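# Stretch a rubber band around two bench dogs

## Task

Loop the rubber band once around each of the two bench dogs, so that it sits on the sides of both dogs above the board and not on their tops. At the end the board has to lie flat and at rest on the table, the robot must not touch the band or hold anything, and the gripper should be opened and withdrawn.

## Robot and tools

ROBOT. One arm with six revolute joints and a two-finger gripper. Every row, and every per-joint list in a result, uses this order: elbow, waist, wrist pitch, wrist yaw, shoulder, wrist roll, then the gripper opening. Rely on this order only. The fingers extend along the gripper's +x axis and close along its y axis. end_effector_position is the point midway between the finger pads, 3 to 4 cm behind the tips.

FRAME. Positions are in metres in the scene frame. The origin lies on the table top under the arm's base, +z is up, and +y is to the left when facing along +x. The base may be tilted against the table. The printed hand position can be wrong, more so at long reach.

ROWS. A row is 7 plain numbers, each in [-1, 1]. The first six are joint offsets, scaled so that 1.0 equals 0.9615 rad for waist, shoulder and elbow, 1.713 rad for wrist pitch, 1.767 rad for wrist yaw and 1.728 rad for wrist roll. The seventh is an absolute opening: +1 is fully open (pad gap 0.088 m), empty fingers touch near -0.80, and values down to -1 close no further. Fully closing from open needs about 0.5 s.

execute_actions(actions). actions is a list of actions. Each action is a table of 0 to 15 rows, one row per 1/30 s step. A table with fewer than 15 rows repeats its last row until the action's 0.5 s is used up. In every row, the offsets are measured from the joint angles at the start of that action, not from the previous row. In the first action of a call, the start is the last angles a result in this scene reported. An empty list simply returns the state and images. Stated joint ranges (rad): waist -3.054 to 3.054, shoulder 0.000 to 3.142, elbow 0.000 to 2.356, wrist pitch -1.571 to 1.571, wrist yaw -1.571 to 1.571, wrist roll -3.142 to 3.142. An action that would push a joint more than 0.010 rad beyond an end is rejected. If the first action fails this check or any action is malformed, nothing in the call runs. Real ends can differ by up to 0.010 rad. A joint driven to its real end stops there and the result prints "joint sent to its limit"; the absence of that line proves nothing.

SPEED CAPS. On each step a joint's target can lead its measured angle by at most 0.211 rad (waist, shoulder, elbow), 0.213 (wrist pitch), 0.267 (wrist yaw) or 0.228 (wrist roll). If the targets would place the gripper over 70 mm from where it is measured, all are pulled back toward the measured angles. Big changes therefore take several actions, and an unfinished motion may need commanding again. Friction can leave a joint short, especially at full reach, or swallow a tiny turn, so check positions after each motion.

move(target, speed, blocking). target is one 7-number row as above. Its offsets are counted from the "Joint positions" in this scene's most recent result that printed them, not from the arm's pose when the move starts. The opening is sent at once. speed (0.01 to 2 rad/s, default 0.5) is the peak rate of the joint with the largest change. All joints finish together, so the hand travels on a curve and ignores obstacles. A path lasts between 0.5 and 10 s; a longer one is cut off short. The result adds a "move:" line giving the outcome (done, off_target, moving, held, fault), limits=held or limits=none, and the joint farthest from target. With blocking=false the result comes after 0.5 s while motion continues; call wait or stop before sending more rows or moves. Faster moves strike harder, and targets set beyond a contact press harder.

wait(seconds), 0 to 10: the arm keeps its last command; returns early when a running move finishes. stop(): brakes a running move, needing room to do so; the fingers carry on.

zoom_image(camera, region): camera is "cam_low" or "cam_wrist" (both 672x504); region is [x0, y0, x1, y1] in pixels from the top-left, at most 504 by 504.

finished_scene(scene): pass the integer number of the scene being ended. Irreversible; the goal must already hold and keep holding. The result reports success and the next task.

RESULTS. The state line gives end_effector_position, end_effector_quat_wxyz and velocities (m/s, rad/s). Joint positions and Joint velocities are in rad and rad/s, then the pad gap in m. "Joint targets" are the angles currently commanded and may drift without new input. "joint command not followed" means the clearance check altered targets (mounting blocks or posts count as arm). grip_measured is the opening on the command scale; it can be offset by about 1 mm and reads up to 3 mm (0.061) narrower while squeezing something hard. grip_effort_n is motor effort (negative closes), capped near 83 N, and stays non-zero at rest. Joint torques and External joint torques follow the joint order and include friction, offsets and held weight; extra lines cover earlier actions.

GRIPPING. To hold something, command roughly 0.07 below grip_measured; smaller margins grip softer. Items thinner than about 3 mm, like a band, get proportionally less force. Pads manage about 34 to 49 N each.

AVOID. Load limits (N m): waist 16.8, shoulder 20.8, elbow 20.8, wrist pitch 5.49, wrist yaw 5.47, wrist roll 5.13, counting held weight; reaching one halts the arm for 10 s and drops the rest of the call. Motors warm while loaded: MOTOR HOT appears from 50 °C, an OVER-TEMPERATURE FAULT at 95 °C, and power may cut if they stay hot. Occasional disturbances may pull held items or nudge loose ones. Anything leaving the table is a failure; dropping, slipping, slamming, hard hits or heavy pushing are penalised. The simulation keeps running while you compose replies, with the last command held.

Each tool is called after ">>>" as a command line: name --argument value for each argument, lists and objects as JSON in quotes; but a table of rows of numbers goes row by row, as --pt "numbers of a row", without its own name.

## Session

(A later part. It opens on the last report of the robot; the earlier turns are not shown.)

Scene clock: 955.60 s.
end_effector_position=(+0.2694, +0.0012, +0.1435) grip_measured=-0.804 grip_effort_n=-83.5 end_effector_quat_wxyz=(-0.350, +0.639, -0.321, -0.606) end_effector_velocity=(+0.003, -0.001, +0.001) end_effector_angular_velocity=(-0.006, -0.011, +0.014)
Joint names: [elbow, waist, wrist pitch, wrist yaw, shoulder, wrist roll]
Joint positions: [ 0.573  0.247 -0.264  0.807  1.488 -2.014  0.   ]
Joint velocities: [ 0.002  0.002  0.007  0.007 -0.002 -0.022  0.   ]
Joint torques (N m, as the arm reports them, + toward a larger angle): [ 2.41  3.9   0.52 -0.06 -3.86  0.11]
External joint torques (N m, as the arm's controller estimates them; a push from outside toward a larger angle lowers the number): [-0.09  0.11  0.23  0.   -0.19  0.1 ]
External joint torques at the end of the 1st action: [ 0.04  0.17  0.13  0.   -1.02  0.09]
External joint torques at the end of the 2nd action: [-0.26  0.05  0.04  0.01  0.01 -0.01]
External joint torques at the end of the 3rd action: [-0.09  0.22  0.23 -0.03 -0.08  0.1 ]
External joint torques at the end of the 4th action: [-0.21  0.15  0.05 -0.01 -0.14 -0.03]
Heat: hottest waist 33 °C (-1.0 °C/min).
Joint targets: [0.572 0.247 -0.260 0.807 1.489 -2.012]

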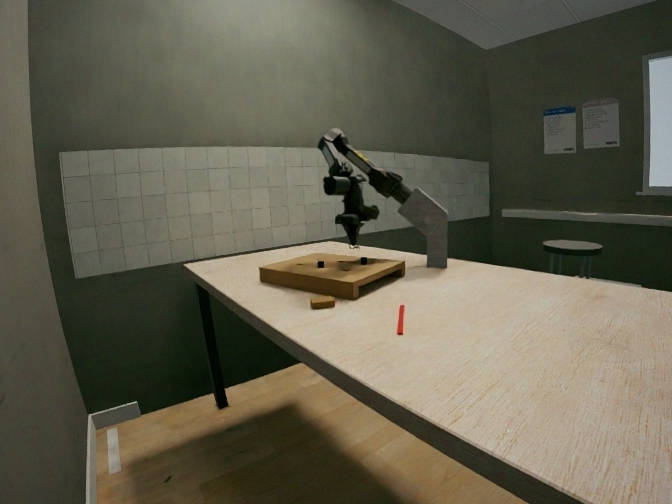

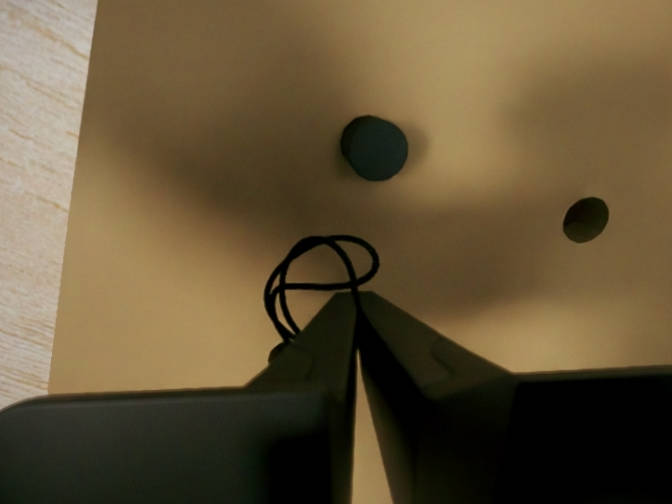

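>>> move --target '[0.047,-0.161,0.112,-0.028,0.197,-0.095,-1]' --speed 0.5

>>> move --target '[0,0,0,0,0,0,-0.62]'

Scene clock: 979.20 s.
end_effector_position=(+0.2762, -0.0016, +0.0955) grip_measured=-0.804 grip_effort_n=-83.5 end_effector_quat_wxyz=(-0.326, +0.628, -0.327, -0.626) end_effector_velocity=(-0.003, -0.000, -0.002) end_effector_angular_velocity=(+0.004, +0.013, -0.004)
Joint names: [elbow, waist, wrist pitch, wrist yaw, shoulder, wrist roll]
Joint positions: [ 0.613  0.097 -0.074  0.76   1.665 -2.176  0.   ]
Joint velocities: [-0.002 -0.007 -0.007 -0.007  0.002  0.007  0.   ]
Joint torques (N m, as the arm reports them, + toward a larger angle): [ 2.19  4.01  0.45 -0.16 -3.16 -0.04]
External joint torques (N m, as the arm's controller estimates them; a push from outside toward a larger angle lowers the number): [ 0.69 -0.14  0.27 -0.12  1.27 -0.04]
Heat: hottest waist 33 °C (-1.0 °C/min).
Joint targets: [0.618 0.092 -0.072 0.758 1.677 -2.178]
move: off_target; limits=none; farthest joint: the shoulder, 0.012 radians from its target (0.189 radians at the start)

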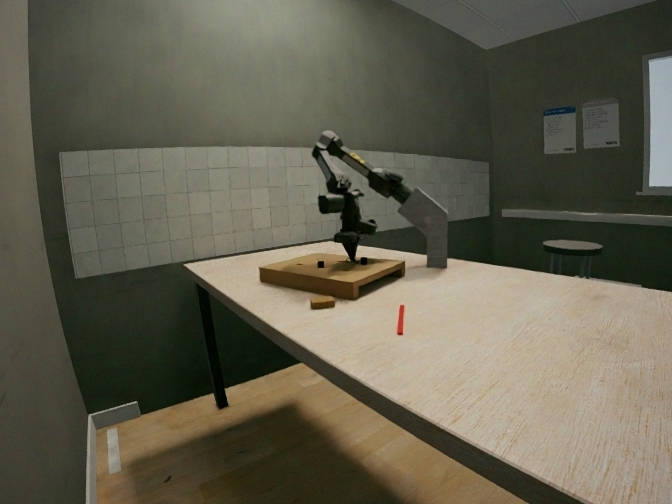

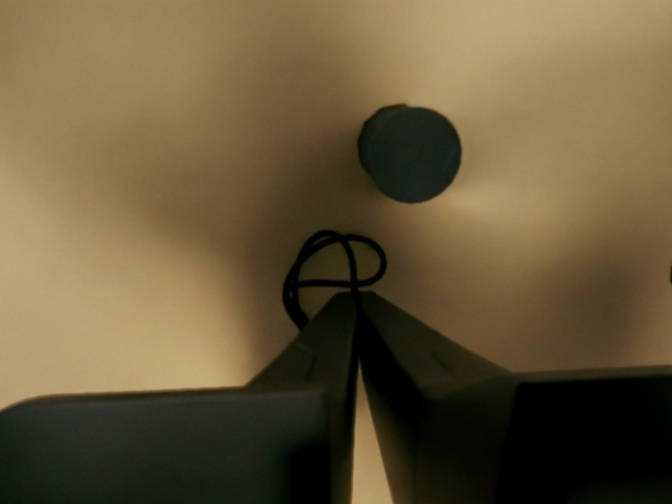

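Scene clock: 979.83 s.
end_effector_position=(+0.2761, -0.0016, +0.0954) grip_measured=-0.625 grip_effort_n=15.6 end_effector_quat_wxyz=(-0.326, +0.628, -0.327, -0.626) end_effector_velocity=(-0.005, -0.001, -0.001) end_effector_angular_velocity=(+0.004, +0.021, +0.018)
Joint names: [elbow, waist, wrist pitch, wrist yaw, shoulder, wrist roll]
Joint positions: [ 0.613  0.097 -0.074  0.76   1.666 -2.176  0.008]
Joint velocities: [-0.002 -0.007 -0.022 -0.007 -0.002 -0.007  0.001]
Joint torques (N m, as the arm reports them, + toward a larger angle): [ 1.57  4.43  0.35 -0.06 -4.66  0.05]
External joint torques (N m, as the arm's controller estimates them; a push from outside toward a larger angle lowers the number): [ 0.07  0.27  0.17 -0.02 -0.23  0.05]
Heat: hottest waist 33 °C (-1.0 °C/min).
Joint targets: [0.613 0.097 -0.074 0.760 1.666 -2.176]
move: done; limits=none; farthest joint: the shoulder, 0.001 radians from its target (0.000 radians at the start)

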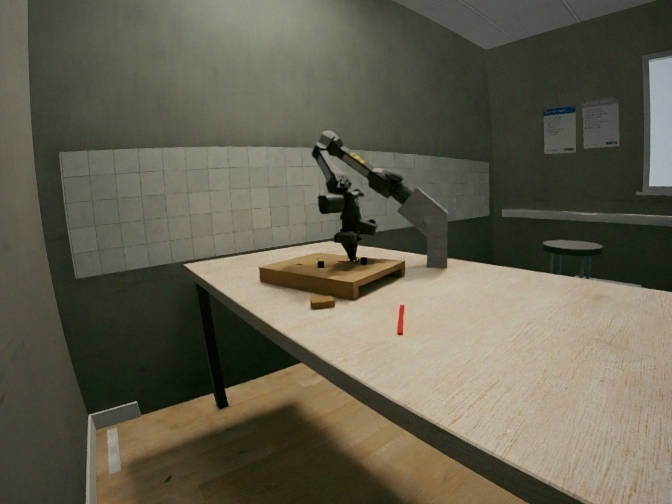

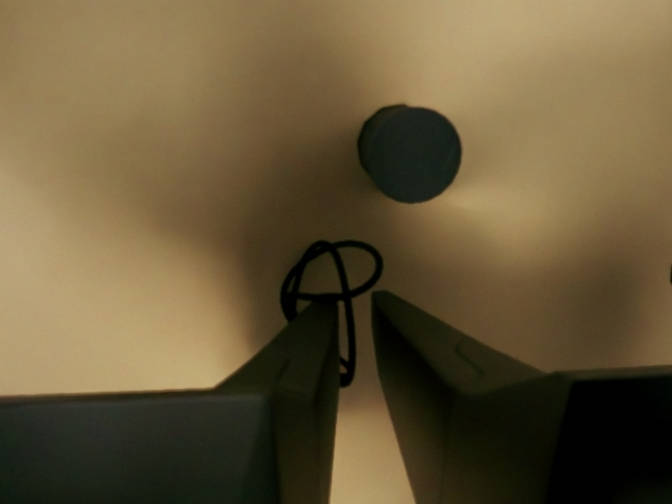

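>>> move --target '[0.008,0.04,-0.046,0.007,-0.05,0.027,-0.62]' --speed 0.4

Scene clock: 984.87 s.
end_effector_position=(+0.2742, -0.0002, +0.1080) grip_measured=-0.623 grip_effort_n=15.1 end_effector_quat_wxyz=(-0.326, +0.628, -0.324, -0.628) end_effector_velocity=(-0.002, +0.001, -0.000) end_effector_angular_velocity=(+0.019, +0.007, -0.010)
Joint names: [elbow, waist, wrist pitch, wrist yaw, shoulder, wrist roll]
Joint positions: [ 0.615  0.135 -0.151  0.77   1.626 -2.131  0.008]
Joint velocities: [-0.002 -0.007 -0.007 -0.022 -0.007  0.007  0.   ]
Joint torques (N m, as the arm reports them, + toward a larger angle): [ 2.4   4.34  0.19  0.01 -5.4   0.09]
External joint torques (N m, as the arm's controller estimates them; a push from outside toward a larger angle lowers the number): [ 0.6   0.24  0.    0.06 -1.08  0.09]
Heat: hottest waist 33 °C (+0.0 °C/min).
Joint targets: [0.621 0.135 -0.153 0.772 1.618 -2.129]
move: done; limits=none; farthest joint: the shoulder, 0.008 radians from its target (0.048 radians at the start)

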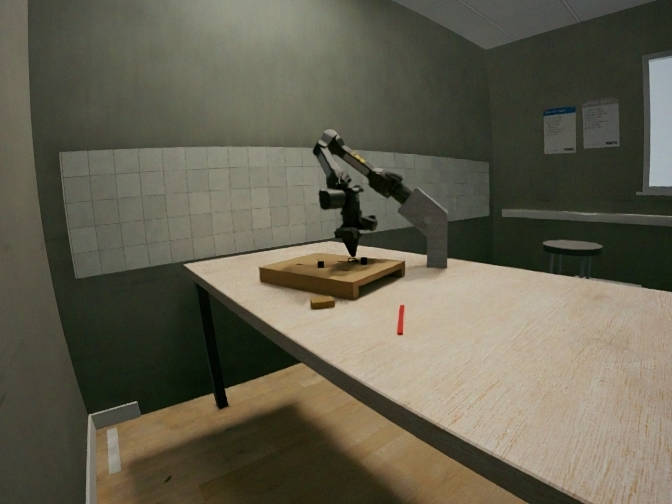

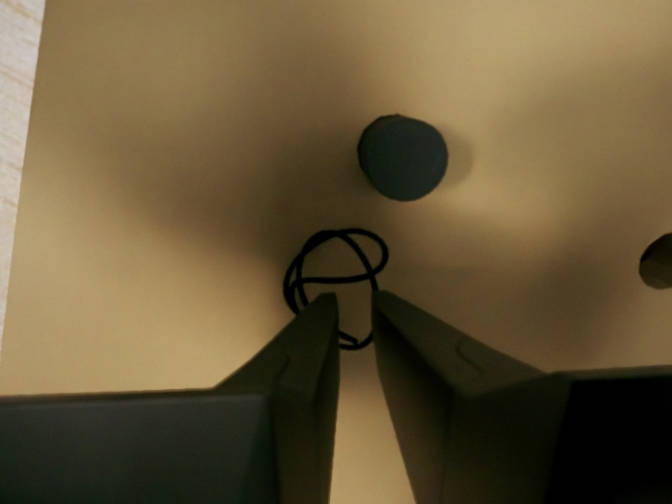

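>>> move --target '[-0.09,-0.049,0.023,-0.008,-0.086,-0.031,-0.55]' --speed 0.4

Scene clock: 999.93 s.
end_effector_position=(+0.2574, -0.0141, +0.1070) grip_measured=-0.553 grip_effort_n=16.0 end_effector_quat_wxyz=(-0.323, +0.628, -0.326, -0.628) end_effector_velocity=(-0.002, -0.002, -0.000) end_effector_angular_velocity=(-0.008, +0.007, -0.004)
Joint names: [elbow, waist, wrist pitch, wrist yaw, shoulder, wrist roll]
Joint positions: [ 0.535  0.092 -0.113  0.758  1.552 -2.183  0.012]
Joint velocities: [-0.002 -0.002 -0.007  0.007 -0.002  0.007  0.   ]
Joint torques (N m, as the arm reports them, + toward a larger angle): [ 1.12  3.4   0.45 -0.15 -5.01 -0.06]
External joint torques (N m, as the arm's controller estimates them; a push from outside toward a larger angle lowers the number): [-0.54 -0.25  0.27 -0.11 -0.99 -0.06]
Heat: hottest waist 33 °C (-1.0 °C/min).
Joint targets: [0.528 0.088 -0.111 0.756 1.543 -2.185]
move: done; limits=none; farthest joint: the shoulder, 0.008 radians from its target (0.082 radians at the start)

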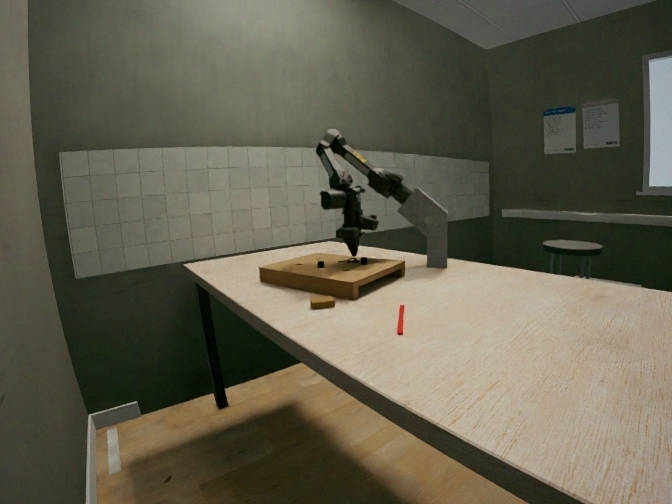

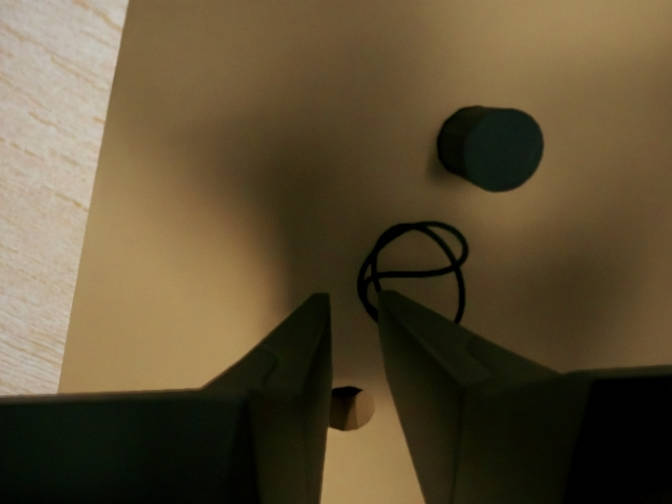

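>>> move --target '[-0.012,-0.043,0.05,-0.007,0.062,-0.028,-0.55]' --speed 0.2

Scene clock: 1003.67 s.
end_effector_position=(+0.2581, -0.0147, +0.0942) grip_measured=-0.553 grip_effort_n=15.6 end_effector_quat_wxyz=(-0.321, +0.629, -0.328, -0.628) end_effector_velocity=(-0.002, +0.003, -0.000) end_effector_angular_velocity=(+0.021, +0.006, -0.004)
Joint names: [elbow, waist, wrist pitch, wrist yaw, shoulder, wrist roll]
Joint positions: [ 0.531  0.055 -0.03   0.748  1.6   -2.229  0.012]
Joint velocities: [-0.002 -0.002 -0.007 -0.022 -0.002  0.007 -0.   ]
Joint torques (N m, as the arm reports them, + toward a larger angle): [ 0.93  3.48  0.44 -0.13 -3.04 -0.05]
External joint torques (N m, as the arm's controller estimates them; a push from outside toward a larger angle lowers the number): [-0.37 -0.24  0.27 -0.09  1.11 -0.05]
Heat: hottest waist 33 °C (-1.0 °C/min).
Joint targets: [0.524 0.051 -0.028 0.746 1.611 -2.231]
move: off_target; limits=none; farthest joint: the shoulder, 0.012 radians from its target (0.060 radians at the start)

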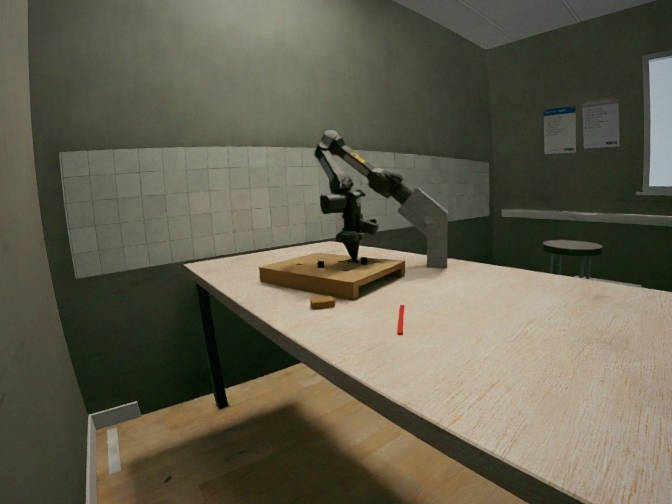

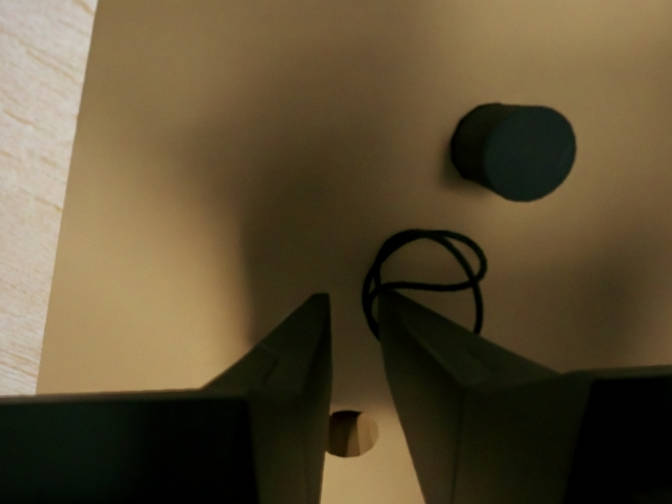

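>>> move --target '[0,0,0,0,0,0,-1]'

>>> move --target '[0.03,0.13,-0.16,0.025,-0.13,0.09,-1]' --speed 0.4

>>> zoom_image --camera "cam_wrist" --region '[250,120,560,360]'

Scene clock: 1007.03 s.
end_effector_position=(+0.2581, -0.0146, +0.0941) grip_measured=-0.804 grip_effort_n=-83.5 end_effector_quat_wxyz=(-0.321, +0.629, -0.328, -0.628) end_effector_velocity=(-0.002, -0.002, -0.000) end_effector_angular_velocity=(-0.008, +0.007, +0.011)
Joint names: [elbow, waist, wrist pitch, wrist yaw, shoulder, wrist roll]
Joint positions: [ 0.531  0.055 -0.029  0.748  1.6   -2.229  0.   ]
Joint velocities: [-0.002 -0.002 -0.007  0.007 -0.002 -0.007  0.   ]
Joint torques (N m, as the arm reports them, + toward a larger angle): [ 1.45  3.83  0.32 -0.05 -4.35  0.02]
External joint torques (N m, as the arm's controller estimates them; a push from outside toward a larger angle lowers the number): [ 0.12  0.13  0.14 -0.01 -0.18  0.02]
Heat: hottest waist 33 °C (-1.0 °C/min).
Joint targets: [0.531 0.055 -0.030 0.748 1.600 -2.229]
move: done; limits=none; farthest joint: the wrist pitch, 0.001 radians from its target (0.001 radians at the start)

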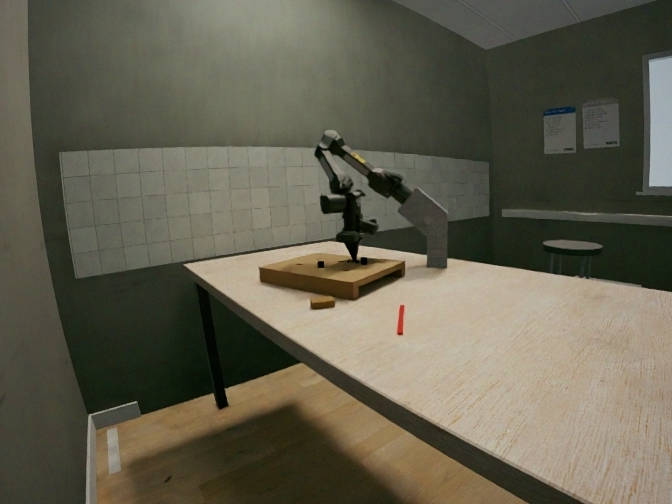

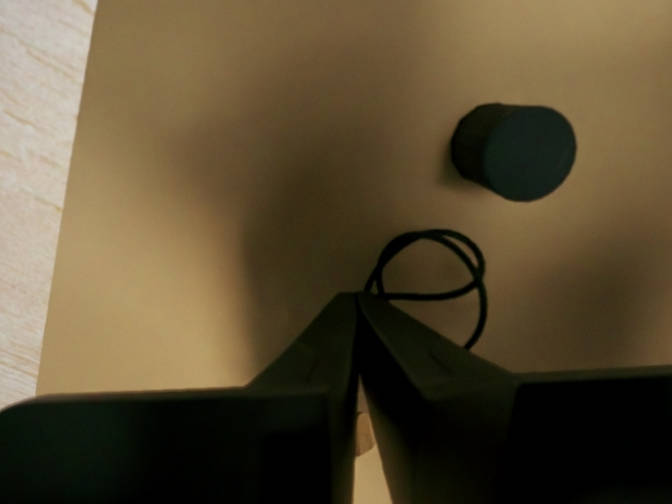

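Scene clock: 1008.33 s.
end_effector_position=(+0.2506, -0.0115, +0.1314) grip_measured=-0.804 grip_effort_n=-83.5 end_effector_quat_wxyz=(-0.314, +0.626, -0.322, -0.637) end_effector_velocity=(-0.004, +0.001, +0.001) end_effector_angular_velocity=(+0.007, +0.015, +0.024)
Joint names: [elbow, waist, wrist pitch, wrist yaw, shoulder, wrist roll]
Joint positions: [ 0.553  0.179 -0.301  0.79   1.483 -2.076  0.   ]
Joint velocities: [-0.002  0.002 -0.022 -0.007 -0.002 -0.007  0.   ]
Joint torques (N m, as the arm reports them, + toward a larger angle): [ 2.84  3.75  0.16  0.07 -4.73  0.08]
External joint torques (N m, as the arm's controller estimates them; a push from outside toward a larger angle lowers the number): [ 0.73  0.17  0.02  0.13 -1.07  0.08]
Heat: hottest waist 33 °C (-1.0 °C/min).
Joint targets: [0.559 0.180 -0.303 0.792 1.475 -2.073]
move: done; limits=none; farthest joint: the shoulder, 0.008 radians from its target (0.125 radians at the start)

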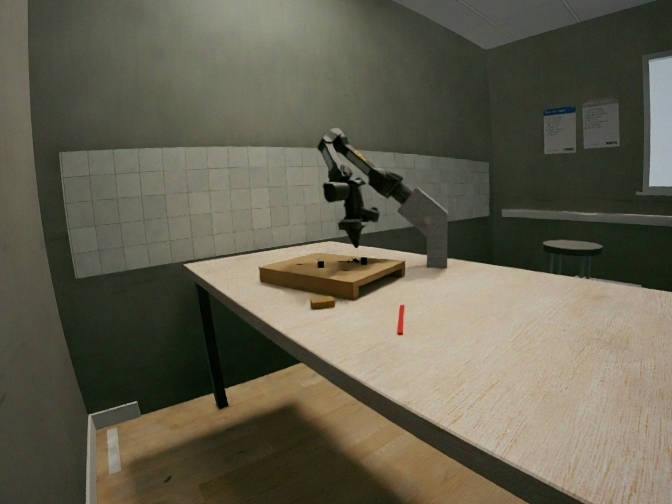

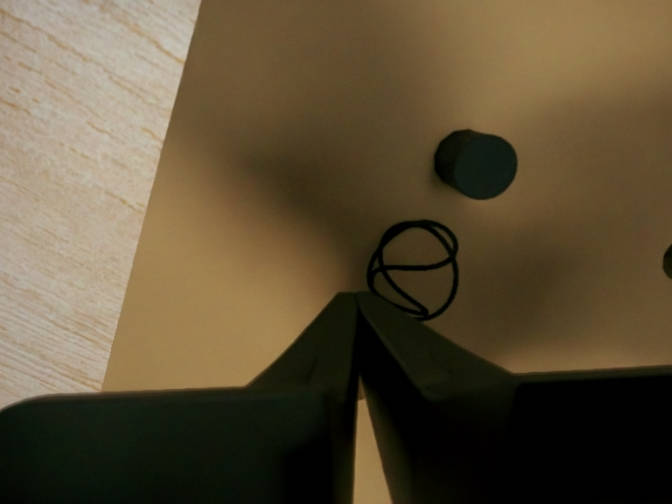

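Region (250, 120, 560, 360) of cam_wrist's 672x504 image, scaled by 1.626, with more detail than that image has; it fills the top 390 rows of this view, and the rest is white.

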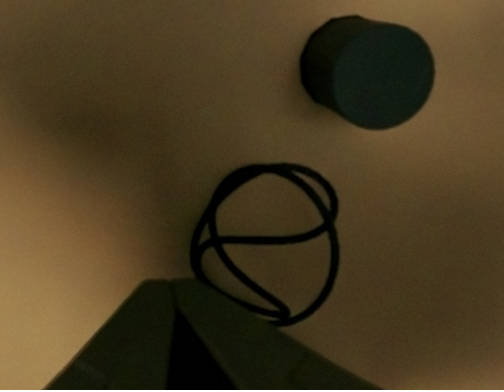

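>>> move --target '[0.062,-0.055,0.083,-0.010,0.136,0.622,-0.68]' --speed 1

Scene clock: 1038.43 s.
end_effector_position=(+0.2729, -0.0047, +0.1104) grip_measured=-0.683 grip_effort_n=15.6 end_effector_quat_wxyz=(+0.612, -0.356, +0.612, +0.354) end_effector_velocity=(-0.003, +0.003, -0.001) end_effector_angular_velocity=(+0.020, +0.011, +0.014)
Joint names: [elbow, waist, wrist pitch, wrist yaw, shoulder, wrist roll]
Joint positions: [ 0.606  0.131 -0.161  0.774  1.602 -1.003  0.006]
Joint velocities: [-0.002 -0.002 -0.007 -0.022  0.002 -0.007 -0.   ]
Joint torques (N m, as the arm reports them, + toward a larger angle): [ 2.54  3.85  0.51 -0.17 -3.17  0.1 ]
External joint torques (N m, as the arm's controller estimates them; a push from outside toward a larger angle lowers the number): [ 0.7  -0.22  0.29 -0.11  1.08  0.1 ]
Heat: hottest waist 33 °C (+0.0 °C/min).
Joint targets: [0.612 0.126 -0.159 0.772 1.614 -1.001]
move: off_target; limits=none; farthest joint: the shoulder, 0.011 radians from its target (0.131 radians at the start)

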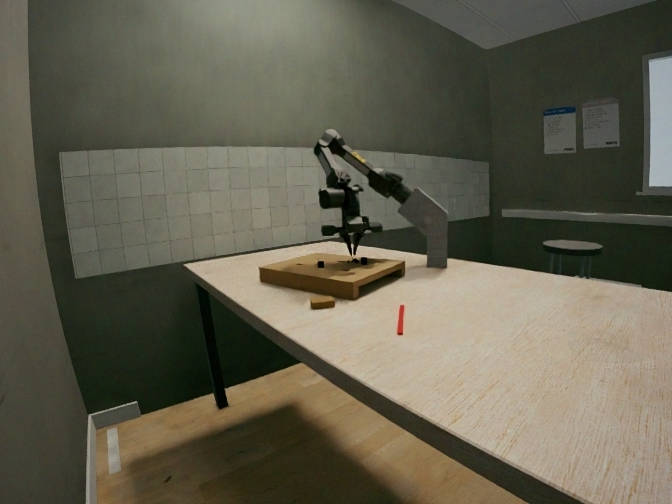

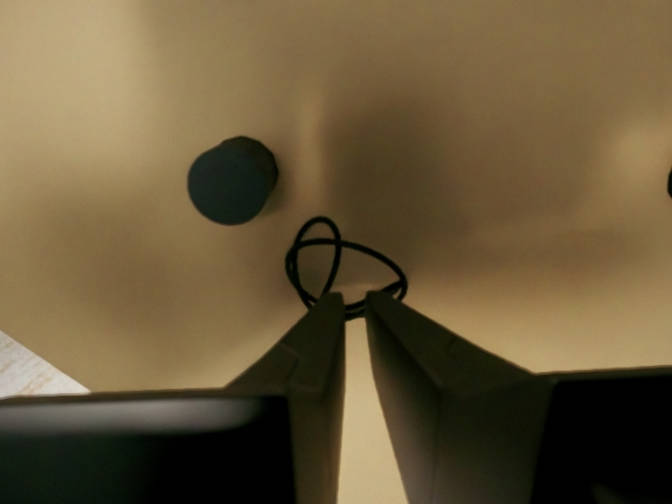

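>>> move --target '[0.012,0.033,0,0.006,0.043,0.02,-0.68]' --speed 0.3

Scene clock: 1046.23 s.
end_effector_position=(+0.2724, +0.0052, +0.1115) grip_measured=-0.683 grip_effort_n=15.6 end_effector_quat_wxyz=(+0.612, -0.357, +0.609, +0.356) end_effector_velocity=(-0.001, +0.003, -0.001) end_effector_angular_velocity=(+0.020, +0.009, -0.004)
Joint names: [elbow, waist, wrist pitch, wrist yaw, shoulder, wrist roll]
Joint positions: [ 0.611  0.162 -0.161  0.782  1.632 -0.971  0.006]
Joint velocities: [ 0.002 -0.002 -0.007 -0.022  0.002  0.007 -0.   ]
Joint torques (N m, as the arm reports them, + toward a larger angle): [ 2.54  4.58  0.37  0.03 -3.12  0.13]
External joint torques (N m, as the arm's controller estimates them; a push from outside toward a larger angle lowers the number): [0.63 0.37 0.12 0.1  1.16 0.13]
Heat: hottest waist 33 °C (+0.0 °C/min).
Joint targets: [0.618 0.163 -0.161 0.785 1.644 -0.969]
move: off_target; limits=none; farthest joint: the shoulder, 0.011 radians from its target (0.041 radians at the start)

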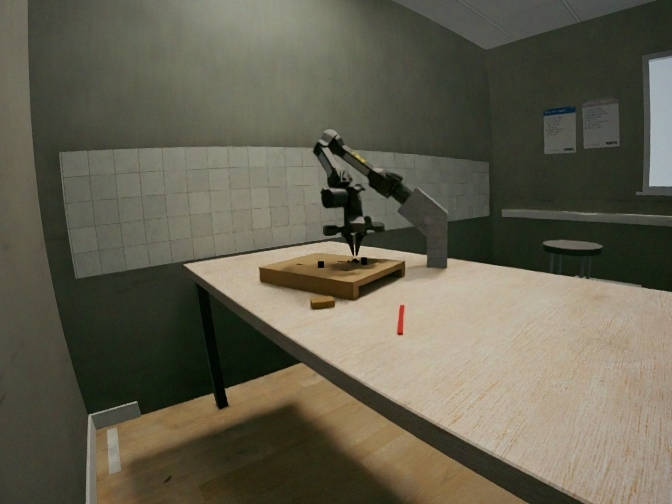

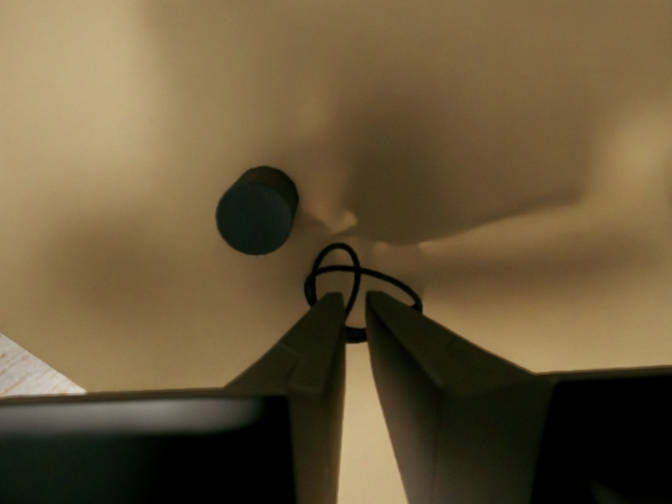

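>>> move --target '[-0.022,-0.056,0.064,-0.01,0.065,-0.038,-0.68]' --speed 0.2

Scene clock: 1052.00 s.
end_effector_position=(+0.2716, +0.0044, +0.0946) grip_measured=-0.683 grip_effort_n=15.6 end_effector_quat_wxyz=(+0.611, -0.359, +0.610, +0.355) end_effector_velocity=(-0.004, +0.002, -0.002) end_effector_angular_velocity=(+0.018, +0.014, +0.026)
Joint names: [elbow, waist, wrist pitch, wrist yaw, shoulder, wrist roll]
Joint positions: [ 0.597  0.113 -0.053  0.767  1.683 -1.035  0.006]
Joint velocities: [-0.002 -0.007 -0.007 -0.022  0.002 -0.022 -0.   ]
Joint torques (N m, as the arm reports them, + toward a larger angle): [ 0.92  3.96  0.5  -0.13 -3.24 -0.02]
External joint torques (N m, as the arm's controller estimates them; a push from outside toward a larger angle lowers the number): [-0.64 -0.27  0.24 -0.07  1.2  -0.03]
Heat: hottest waist 33 °C (+0.0 °C/min).
Joint targets: [0.590 0.108 -0.051 0.765 1.695 -1.037]
move: off_target; limits=none; farthest joint: the shoulder, 0.012 radians from its target (0.062 radians at the start)

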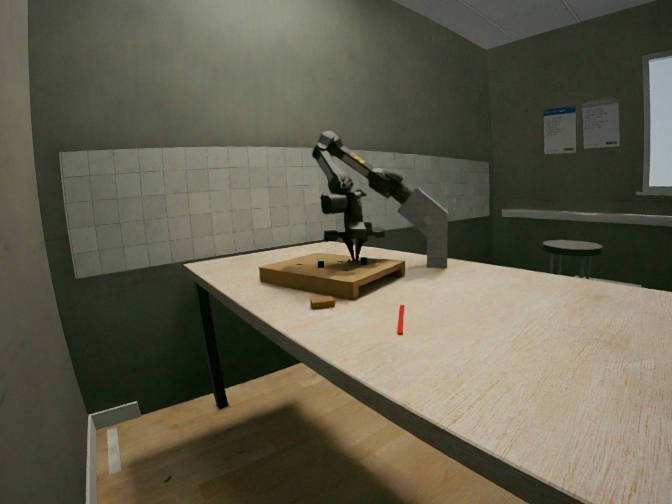

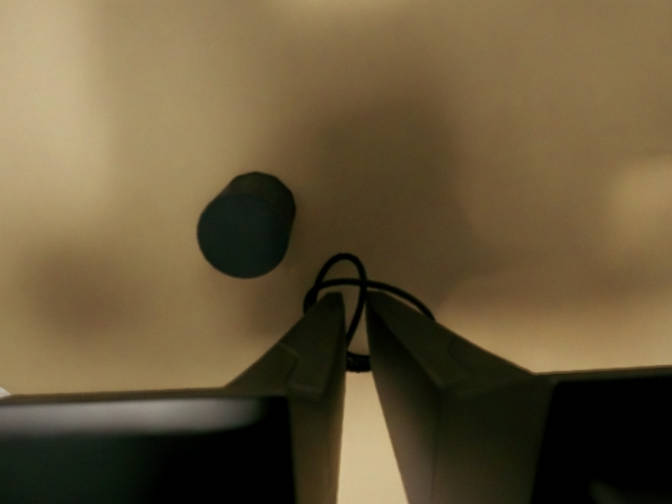

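>>> move --target '[-0.008,-0.058,0.012,-0.010,-0.05,-0.035,-0.68]' --speed 0.15

>>> execute_actions --actions '[[[0,0,0,0,0,0,-0.55]],[[0,0,0,0,0,0,-0.35]],[[0,0,0,0,0,0,-0.1]],[[0,0,0,0,0,0,0.15]],[[0,0,0,0,0,0,0.4]]]'

Scene clock: 1059.23 s.
end_effector_position=(+0.2774, -0.0115, +0.0921) grip_measured=-0.683 grip_effort_n=16.5 end_effector_quat_wxyz=(+0.615, -0.358, +0.611, +0.347) end_effector_velocity=(-0.004, +0.001, -0.001) end_effector_angular_velocity=(+0.019, +0.009, +0.008)
Joint names: [elbow, waist, wrist pitch, wrist yaw, shoulder, wrist roll]
Joint positions: [ 0.597  0.062 -0.034  0.751  1.644 -1.093  0.006]
Joint velocities: [-0.007 -0.007 -0.007 -0.022 -0.007 -0.007 -0.   ]
Joint torques (N m, as the arm reports them, + toward a larger angle): [ 0.83  3.82  0.5  -0.14 -5.61 -0.01]
External joint torques (N m, as the arm's controller estimates them; a push from outside toward a larger angle lowers the number): [-0.66 -0.24  0.25 -0.09 -1.11 -0.01]
Heat: hottest waist 33 °C (+0.0 °C/min).
Joint targets: [0.590 0.057 -0.032 0.749 1.635 -1.095]
move: done; limits=none; farthest joint: the shoulder, 0.009 radians from its target (0.048 radians at the start)

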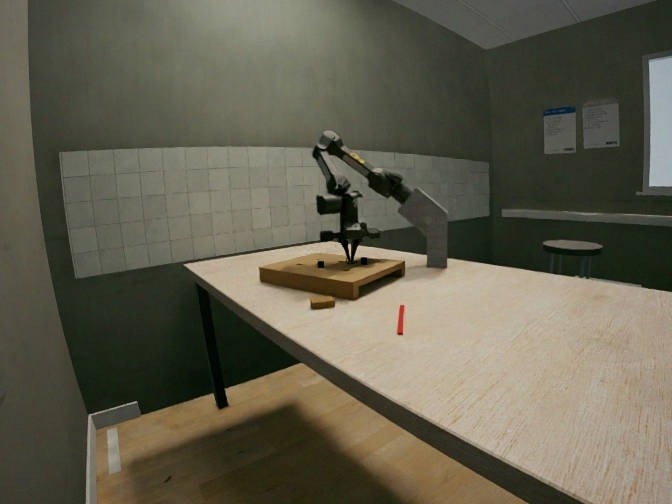

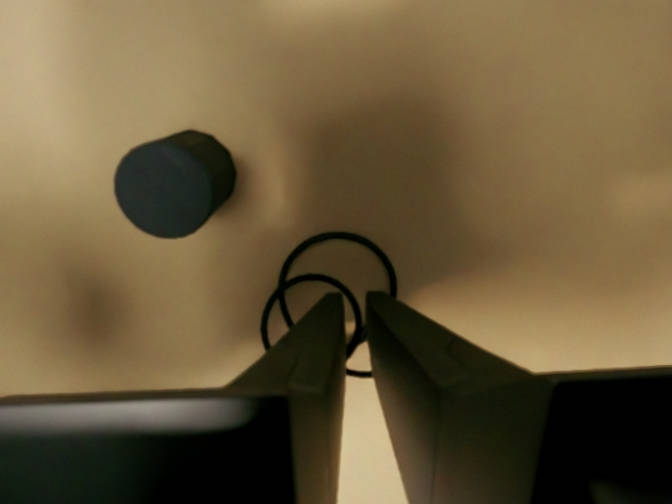

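Scene clock: 1061.73 s.
end_effector_position=(+0.2774, -0.0115, +0.0921) grip_measured=+0.393 grip_effort_n=15.6 end_effector_quat_wxyz=(+0.615, -0.358, +0.611, +0.347) end_effector_velocity=(-0.004, +0.002, +0.001) end_effector_angular_velocity=(+0.021, +0.013, +0.003)
Joint names: [elbow, waist, wrist pitch, wrist yaw, shoulder, wrist roll]
Joint positions: [ 0.597  0.062 -0.034  0.751  1.644 -1.093  0.058]
Joint velocities: [-0.002 -0.002 -0.022 -0.022 -0.007  0.007  0.002]
Joint torques (N m, as the arm reports them, + toward a larger angle): [ 1.65  4.24  0.42 -0.05 -4.65  0.03]
External joint torques (N m, as the arm's controller estimates them; a push from outside toward a larger angle lowers the number): [ 0.18  0.16  0.17  0.01 -0.16  0.03]
External joint torques at the end of the 1st action: [ 0.11  0.18  0.12 -0.01 -0.22  0.01]
External joint torques at the end of the 2nd action: [ 0.15  0.21  0.15  0.   -0.14  0.02]
External joint torques at the end of the 3rd action: [ 0.19  0.17  0.18  0.   -0.26  0.04]
External joint torques at the end of the 4th action: [ 0.    0.1   0.14  0.01 -0.12  0.04]
Heat: hottest waist 33 °C (+0.0 °C/min).
Joint targets: [0.597 0.062 -0.034 0.751 1.644 -1.093]

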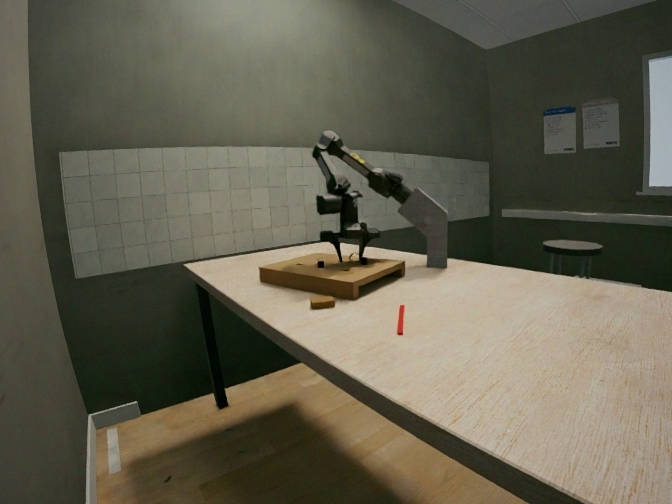

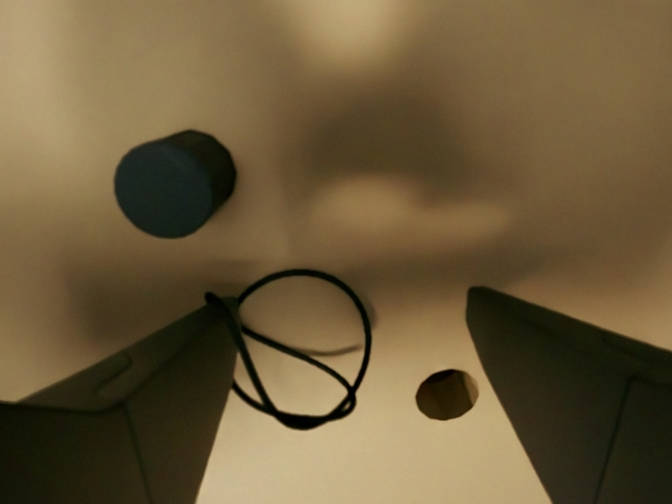

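>>> zoom_image --camera "cam_low" --region '[320,225,390,285]'

>>> zoom_image --camera "cam_wrist" --region '[170,230,420,460]'

Region (320, 225, 390, 285) of cam_low's 672x504 image, scaled by 7.200, with more detail than that image has; it fills the top 432 rows of this view, and the rest is white.

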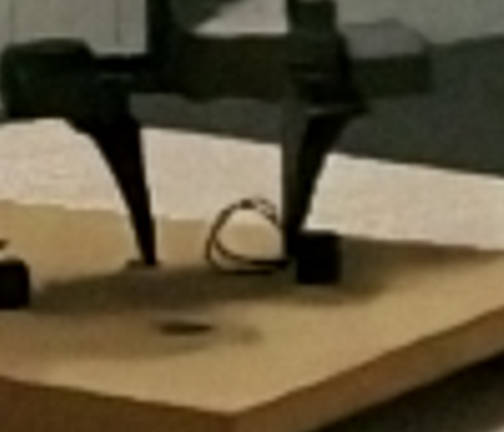

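Region (170, 230, 420, 460) of cam_wrist's 672x504 image, scaled by 2.016, with more detail than that image has; it fills the top 464 rows of this view, and the rest is white.

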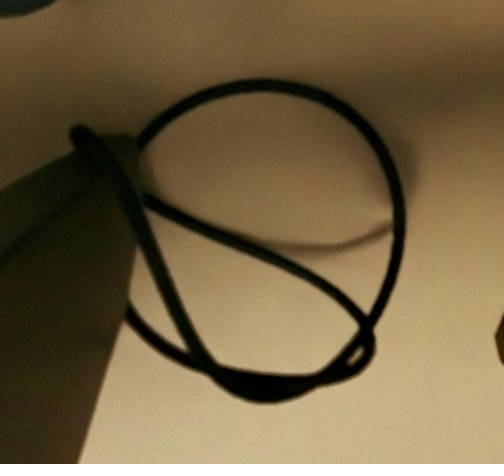

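>>> move --target '[0.03,0.13,-0.16,0.025,-0.13,0.09,0.4]' --speed 0.3

Scene clock: 1071.17 s.
end_effector_position=(+0.2699, -0.0080, +0.1320) grip_measured=+0.397 grip_effort_n=15.6 end_effector_quat_wxyz=(+0.608, -0.359, +0.610, +0.359) end_effector_velocity=(-0.004, -0.003, +0.000) end_effector_angular_velocity=(-0.010, +0.013, +0.018)
Joint names: [elbow, waist, wrist pitch, wrist yaw, shoulder, wrist roll]
Joint positions: [ 0.619  0.186 -0.306  0.793  1.527 -0.94   0.058]
Joint velocities: [-0.002 -0.002 -0.022  0.007 -0.007 -0.007 -0.   ]
Joint torques (N m, as the arm reports them, + toward a larger angle): [ 3.01  4.18  0.27  0.02 -5.1   0.1 ]
External joint torques (N m, as the arm's controller estimates them; a push from outside toward a larger angle lowers the number): [ 0.73  0.27  0.06  0.07 -1.06  0.1 ]
Heat: hottest waist 33 °C (+0.0 °C/min).
Joint targets: [0.625 0.187 -0.308 0.795 1.518 -0.937]
move: done; limits=none; farthest joint: the shoulder, 0.008 radians from its target (0.125 radians at the start)

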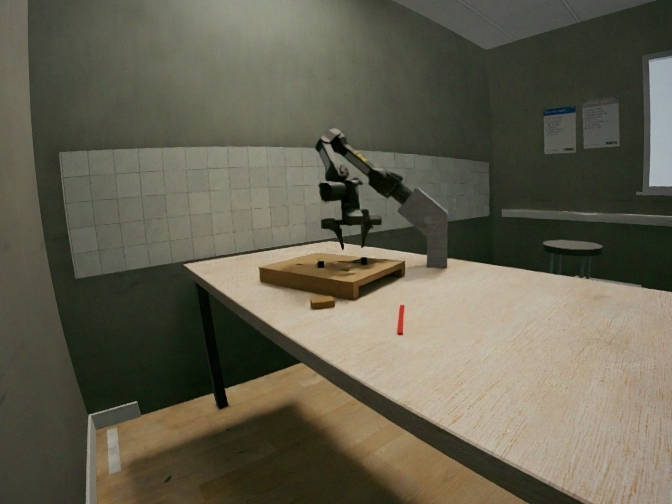

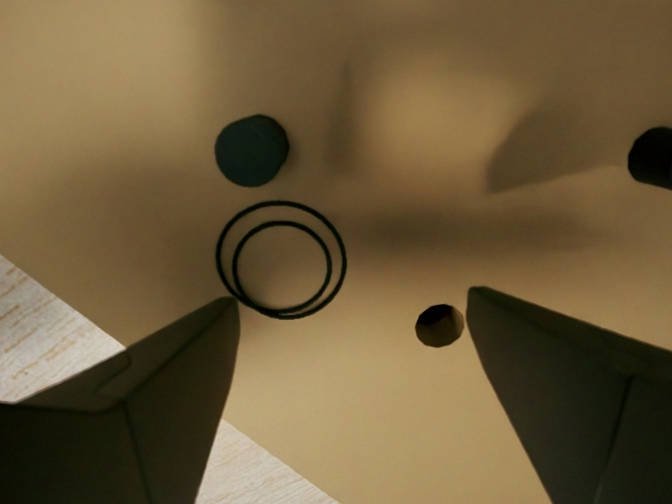

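>>> move --target '[-0.204,-0.09,0.088,-0.018,-0.128,0.854,-0.4]' --speed 1

Scene clock: 1100.50 s.
end_effector_position=(+0.2307, -0.0239, +0.1202) grip_measured=-0.397 grip_effort_n=-17.9 end_effector_quat_wxyz=(+0.684, +0.179, +0.684, -0.182) end_effector_velocity=(-0.002, +0.001, +0.000) end_effector_angular_velocity=(+0.008, +0.004, +0.014)
Joint names: [elbow, waist, wrist pitch, wrist yaw, shoulder, wrist roll]
Joint positions: [ 0.43   0.103 -0.157  0.764  1.411  0.534  0.02 ]
Joint velocities: [-0.002  0.002 -0.007 -0.007 -0.002 -0.007 -0.   ]
Joint torques (N m, as the arm reports them, + toward a larger angle): [ 1.22  2.72  0.51 -0.06 -4.4   0.13]
External joint torques (N m, as the arm's controller estimates them; a push from outside toward a larger angle lowers the number): [-0.62 -0.33  0.26 -0.08 -1.    0.13]
Heat: hottest waist 33 °C (+0.0 °C/min).
Joint targets: [0.423 0.099 -0.155 0.761 1.404 0.536]
move: done; limits=none; farthest joint: the shoulder, 0.007 radians from its target (0.123 radians at the start)

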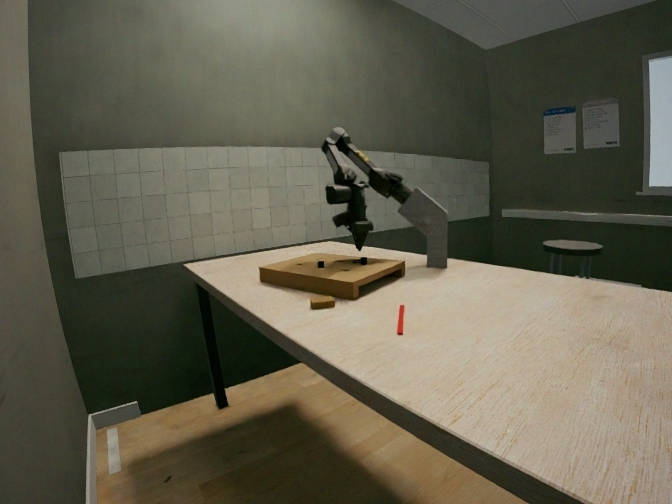

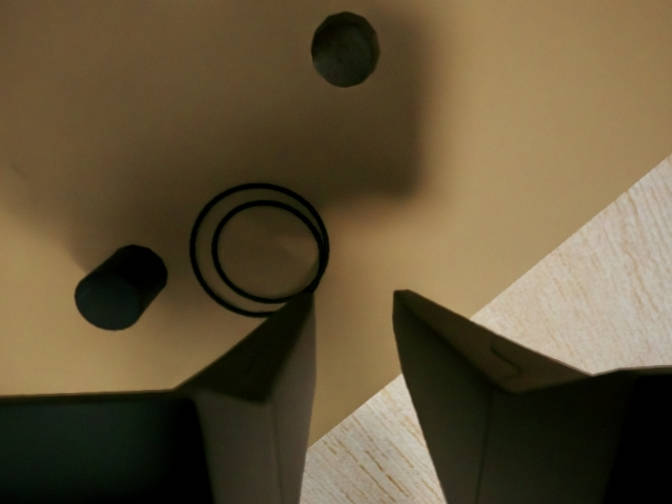

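>>> move --target '[0.062,-0.032,0.038,-0.007,0.108,-0.019,-0.5]' --speed 0.4

Scene clock: 1109.30 s.
end_effector_position=(+0.2462, -0.0200, +0.1081) grip_measured=-0.497 grip_effort_n=-18.4 end_effector_quat_wxyz=(+0.684, +0.180, +0.683, -0.184) end_effector_velocity=(-0.002, +0.000, -0.000) end_effector_angular_velocity=(+0.006, +0.007, +0.011)
Joint names: [elbow, waist, wrist pitch, wrist yaw, shoulder, wrist roll]
Joint positions: [ 0.484  0.077 -0.094  0.753  1.504  0.503  0.015]
Joint velocities: [-0.002 -0.002 -0.007 -0.007 -0.002 -0.007 -0.   ]
Joint torques (N m, as the arm reports them, + toward a larger angle): [ 2.37  3.23  0.53 -0.08 -2.81 -0.07]
External joint torques (N m, as the arm's controller estimates them; a push from outside toward a larger angle lowers the number): [ 0.68 -0.19  0.26 -0.11  1.07 -0.07]
Heat: hottest waist 33 °C (+0.0 °C/min).
Joint targets: [0.490 0.073 -0.092 0.751 1.515 0.501]
move: off_target; limits=none; farthest joint: the shoulder, 0.011 radians from its target (0.104 radians at the start)

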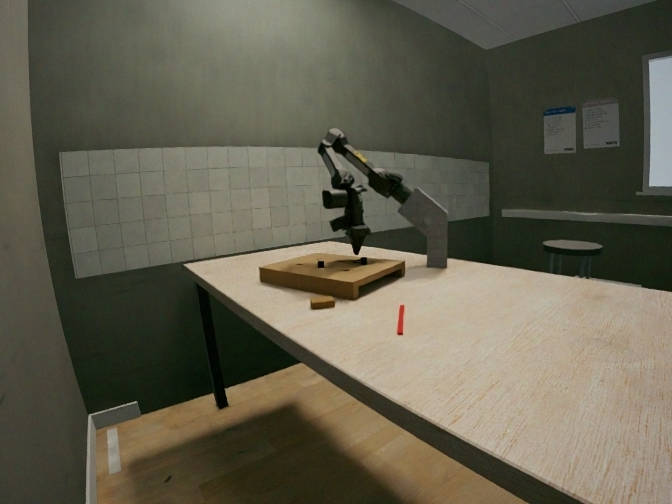

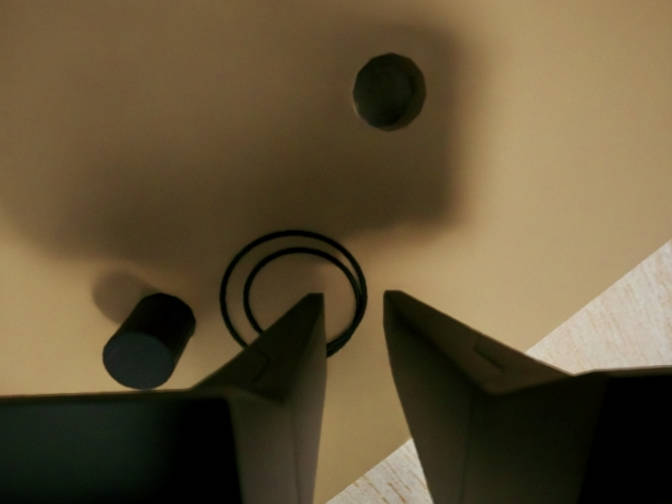

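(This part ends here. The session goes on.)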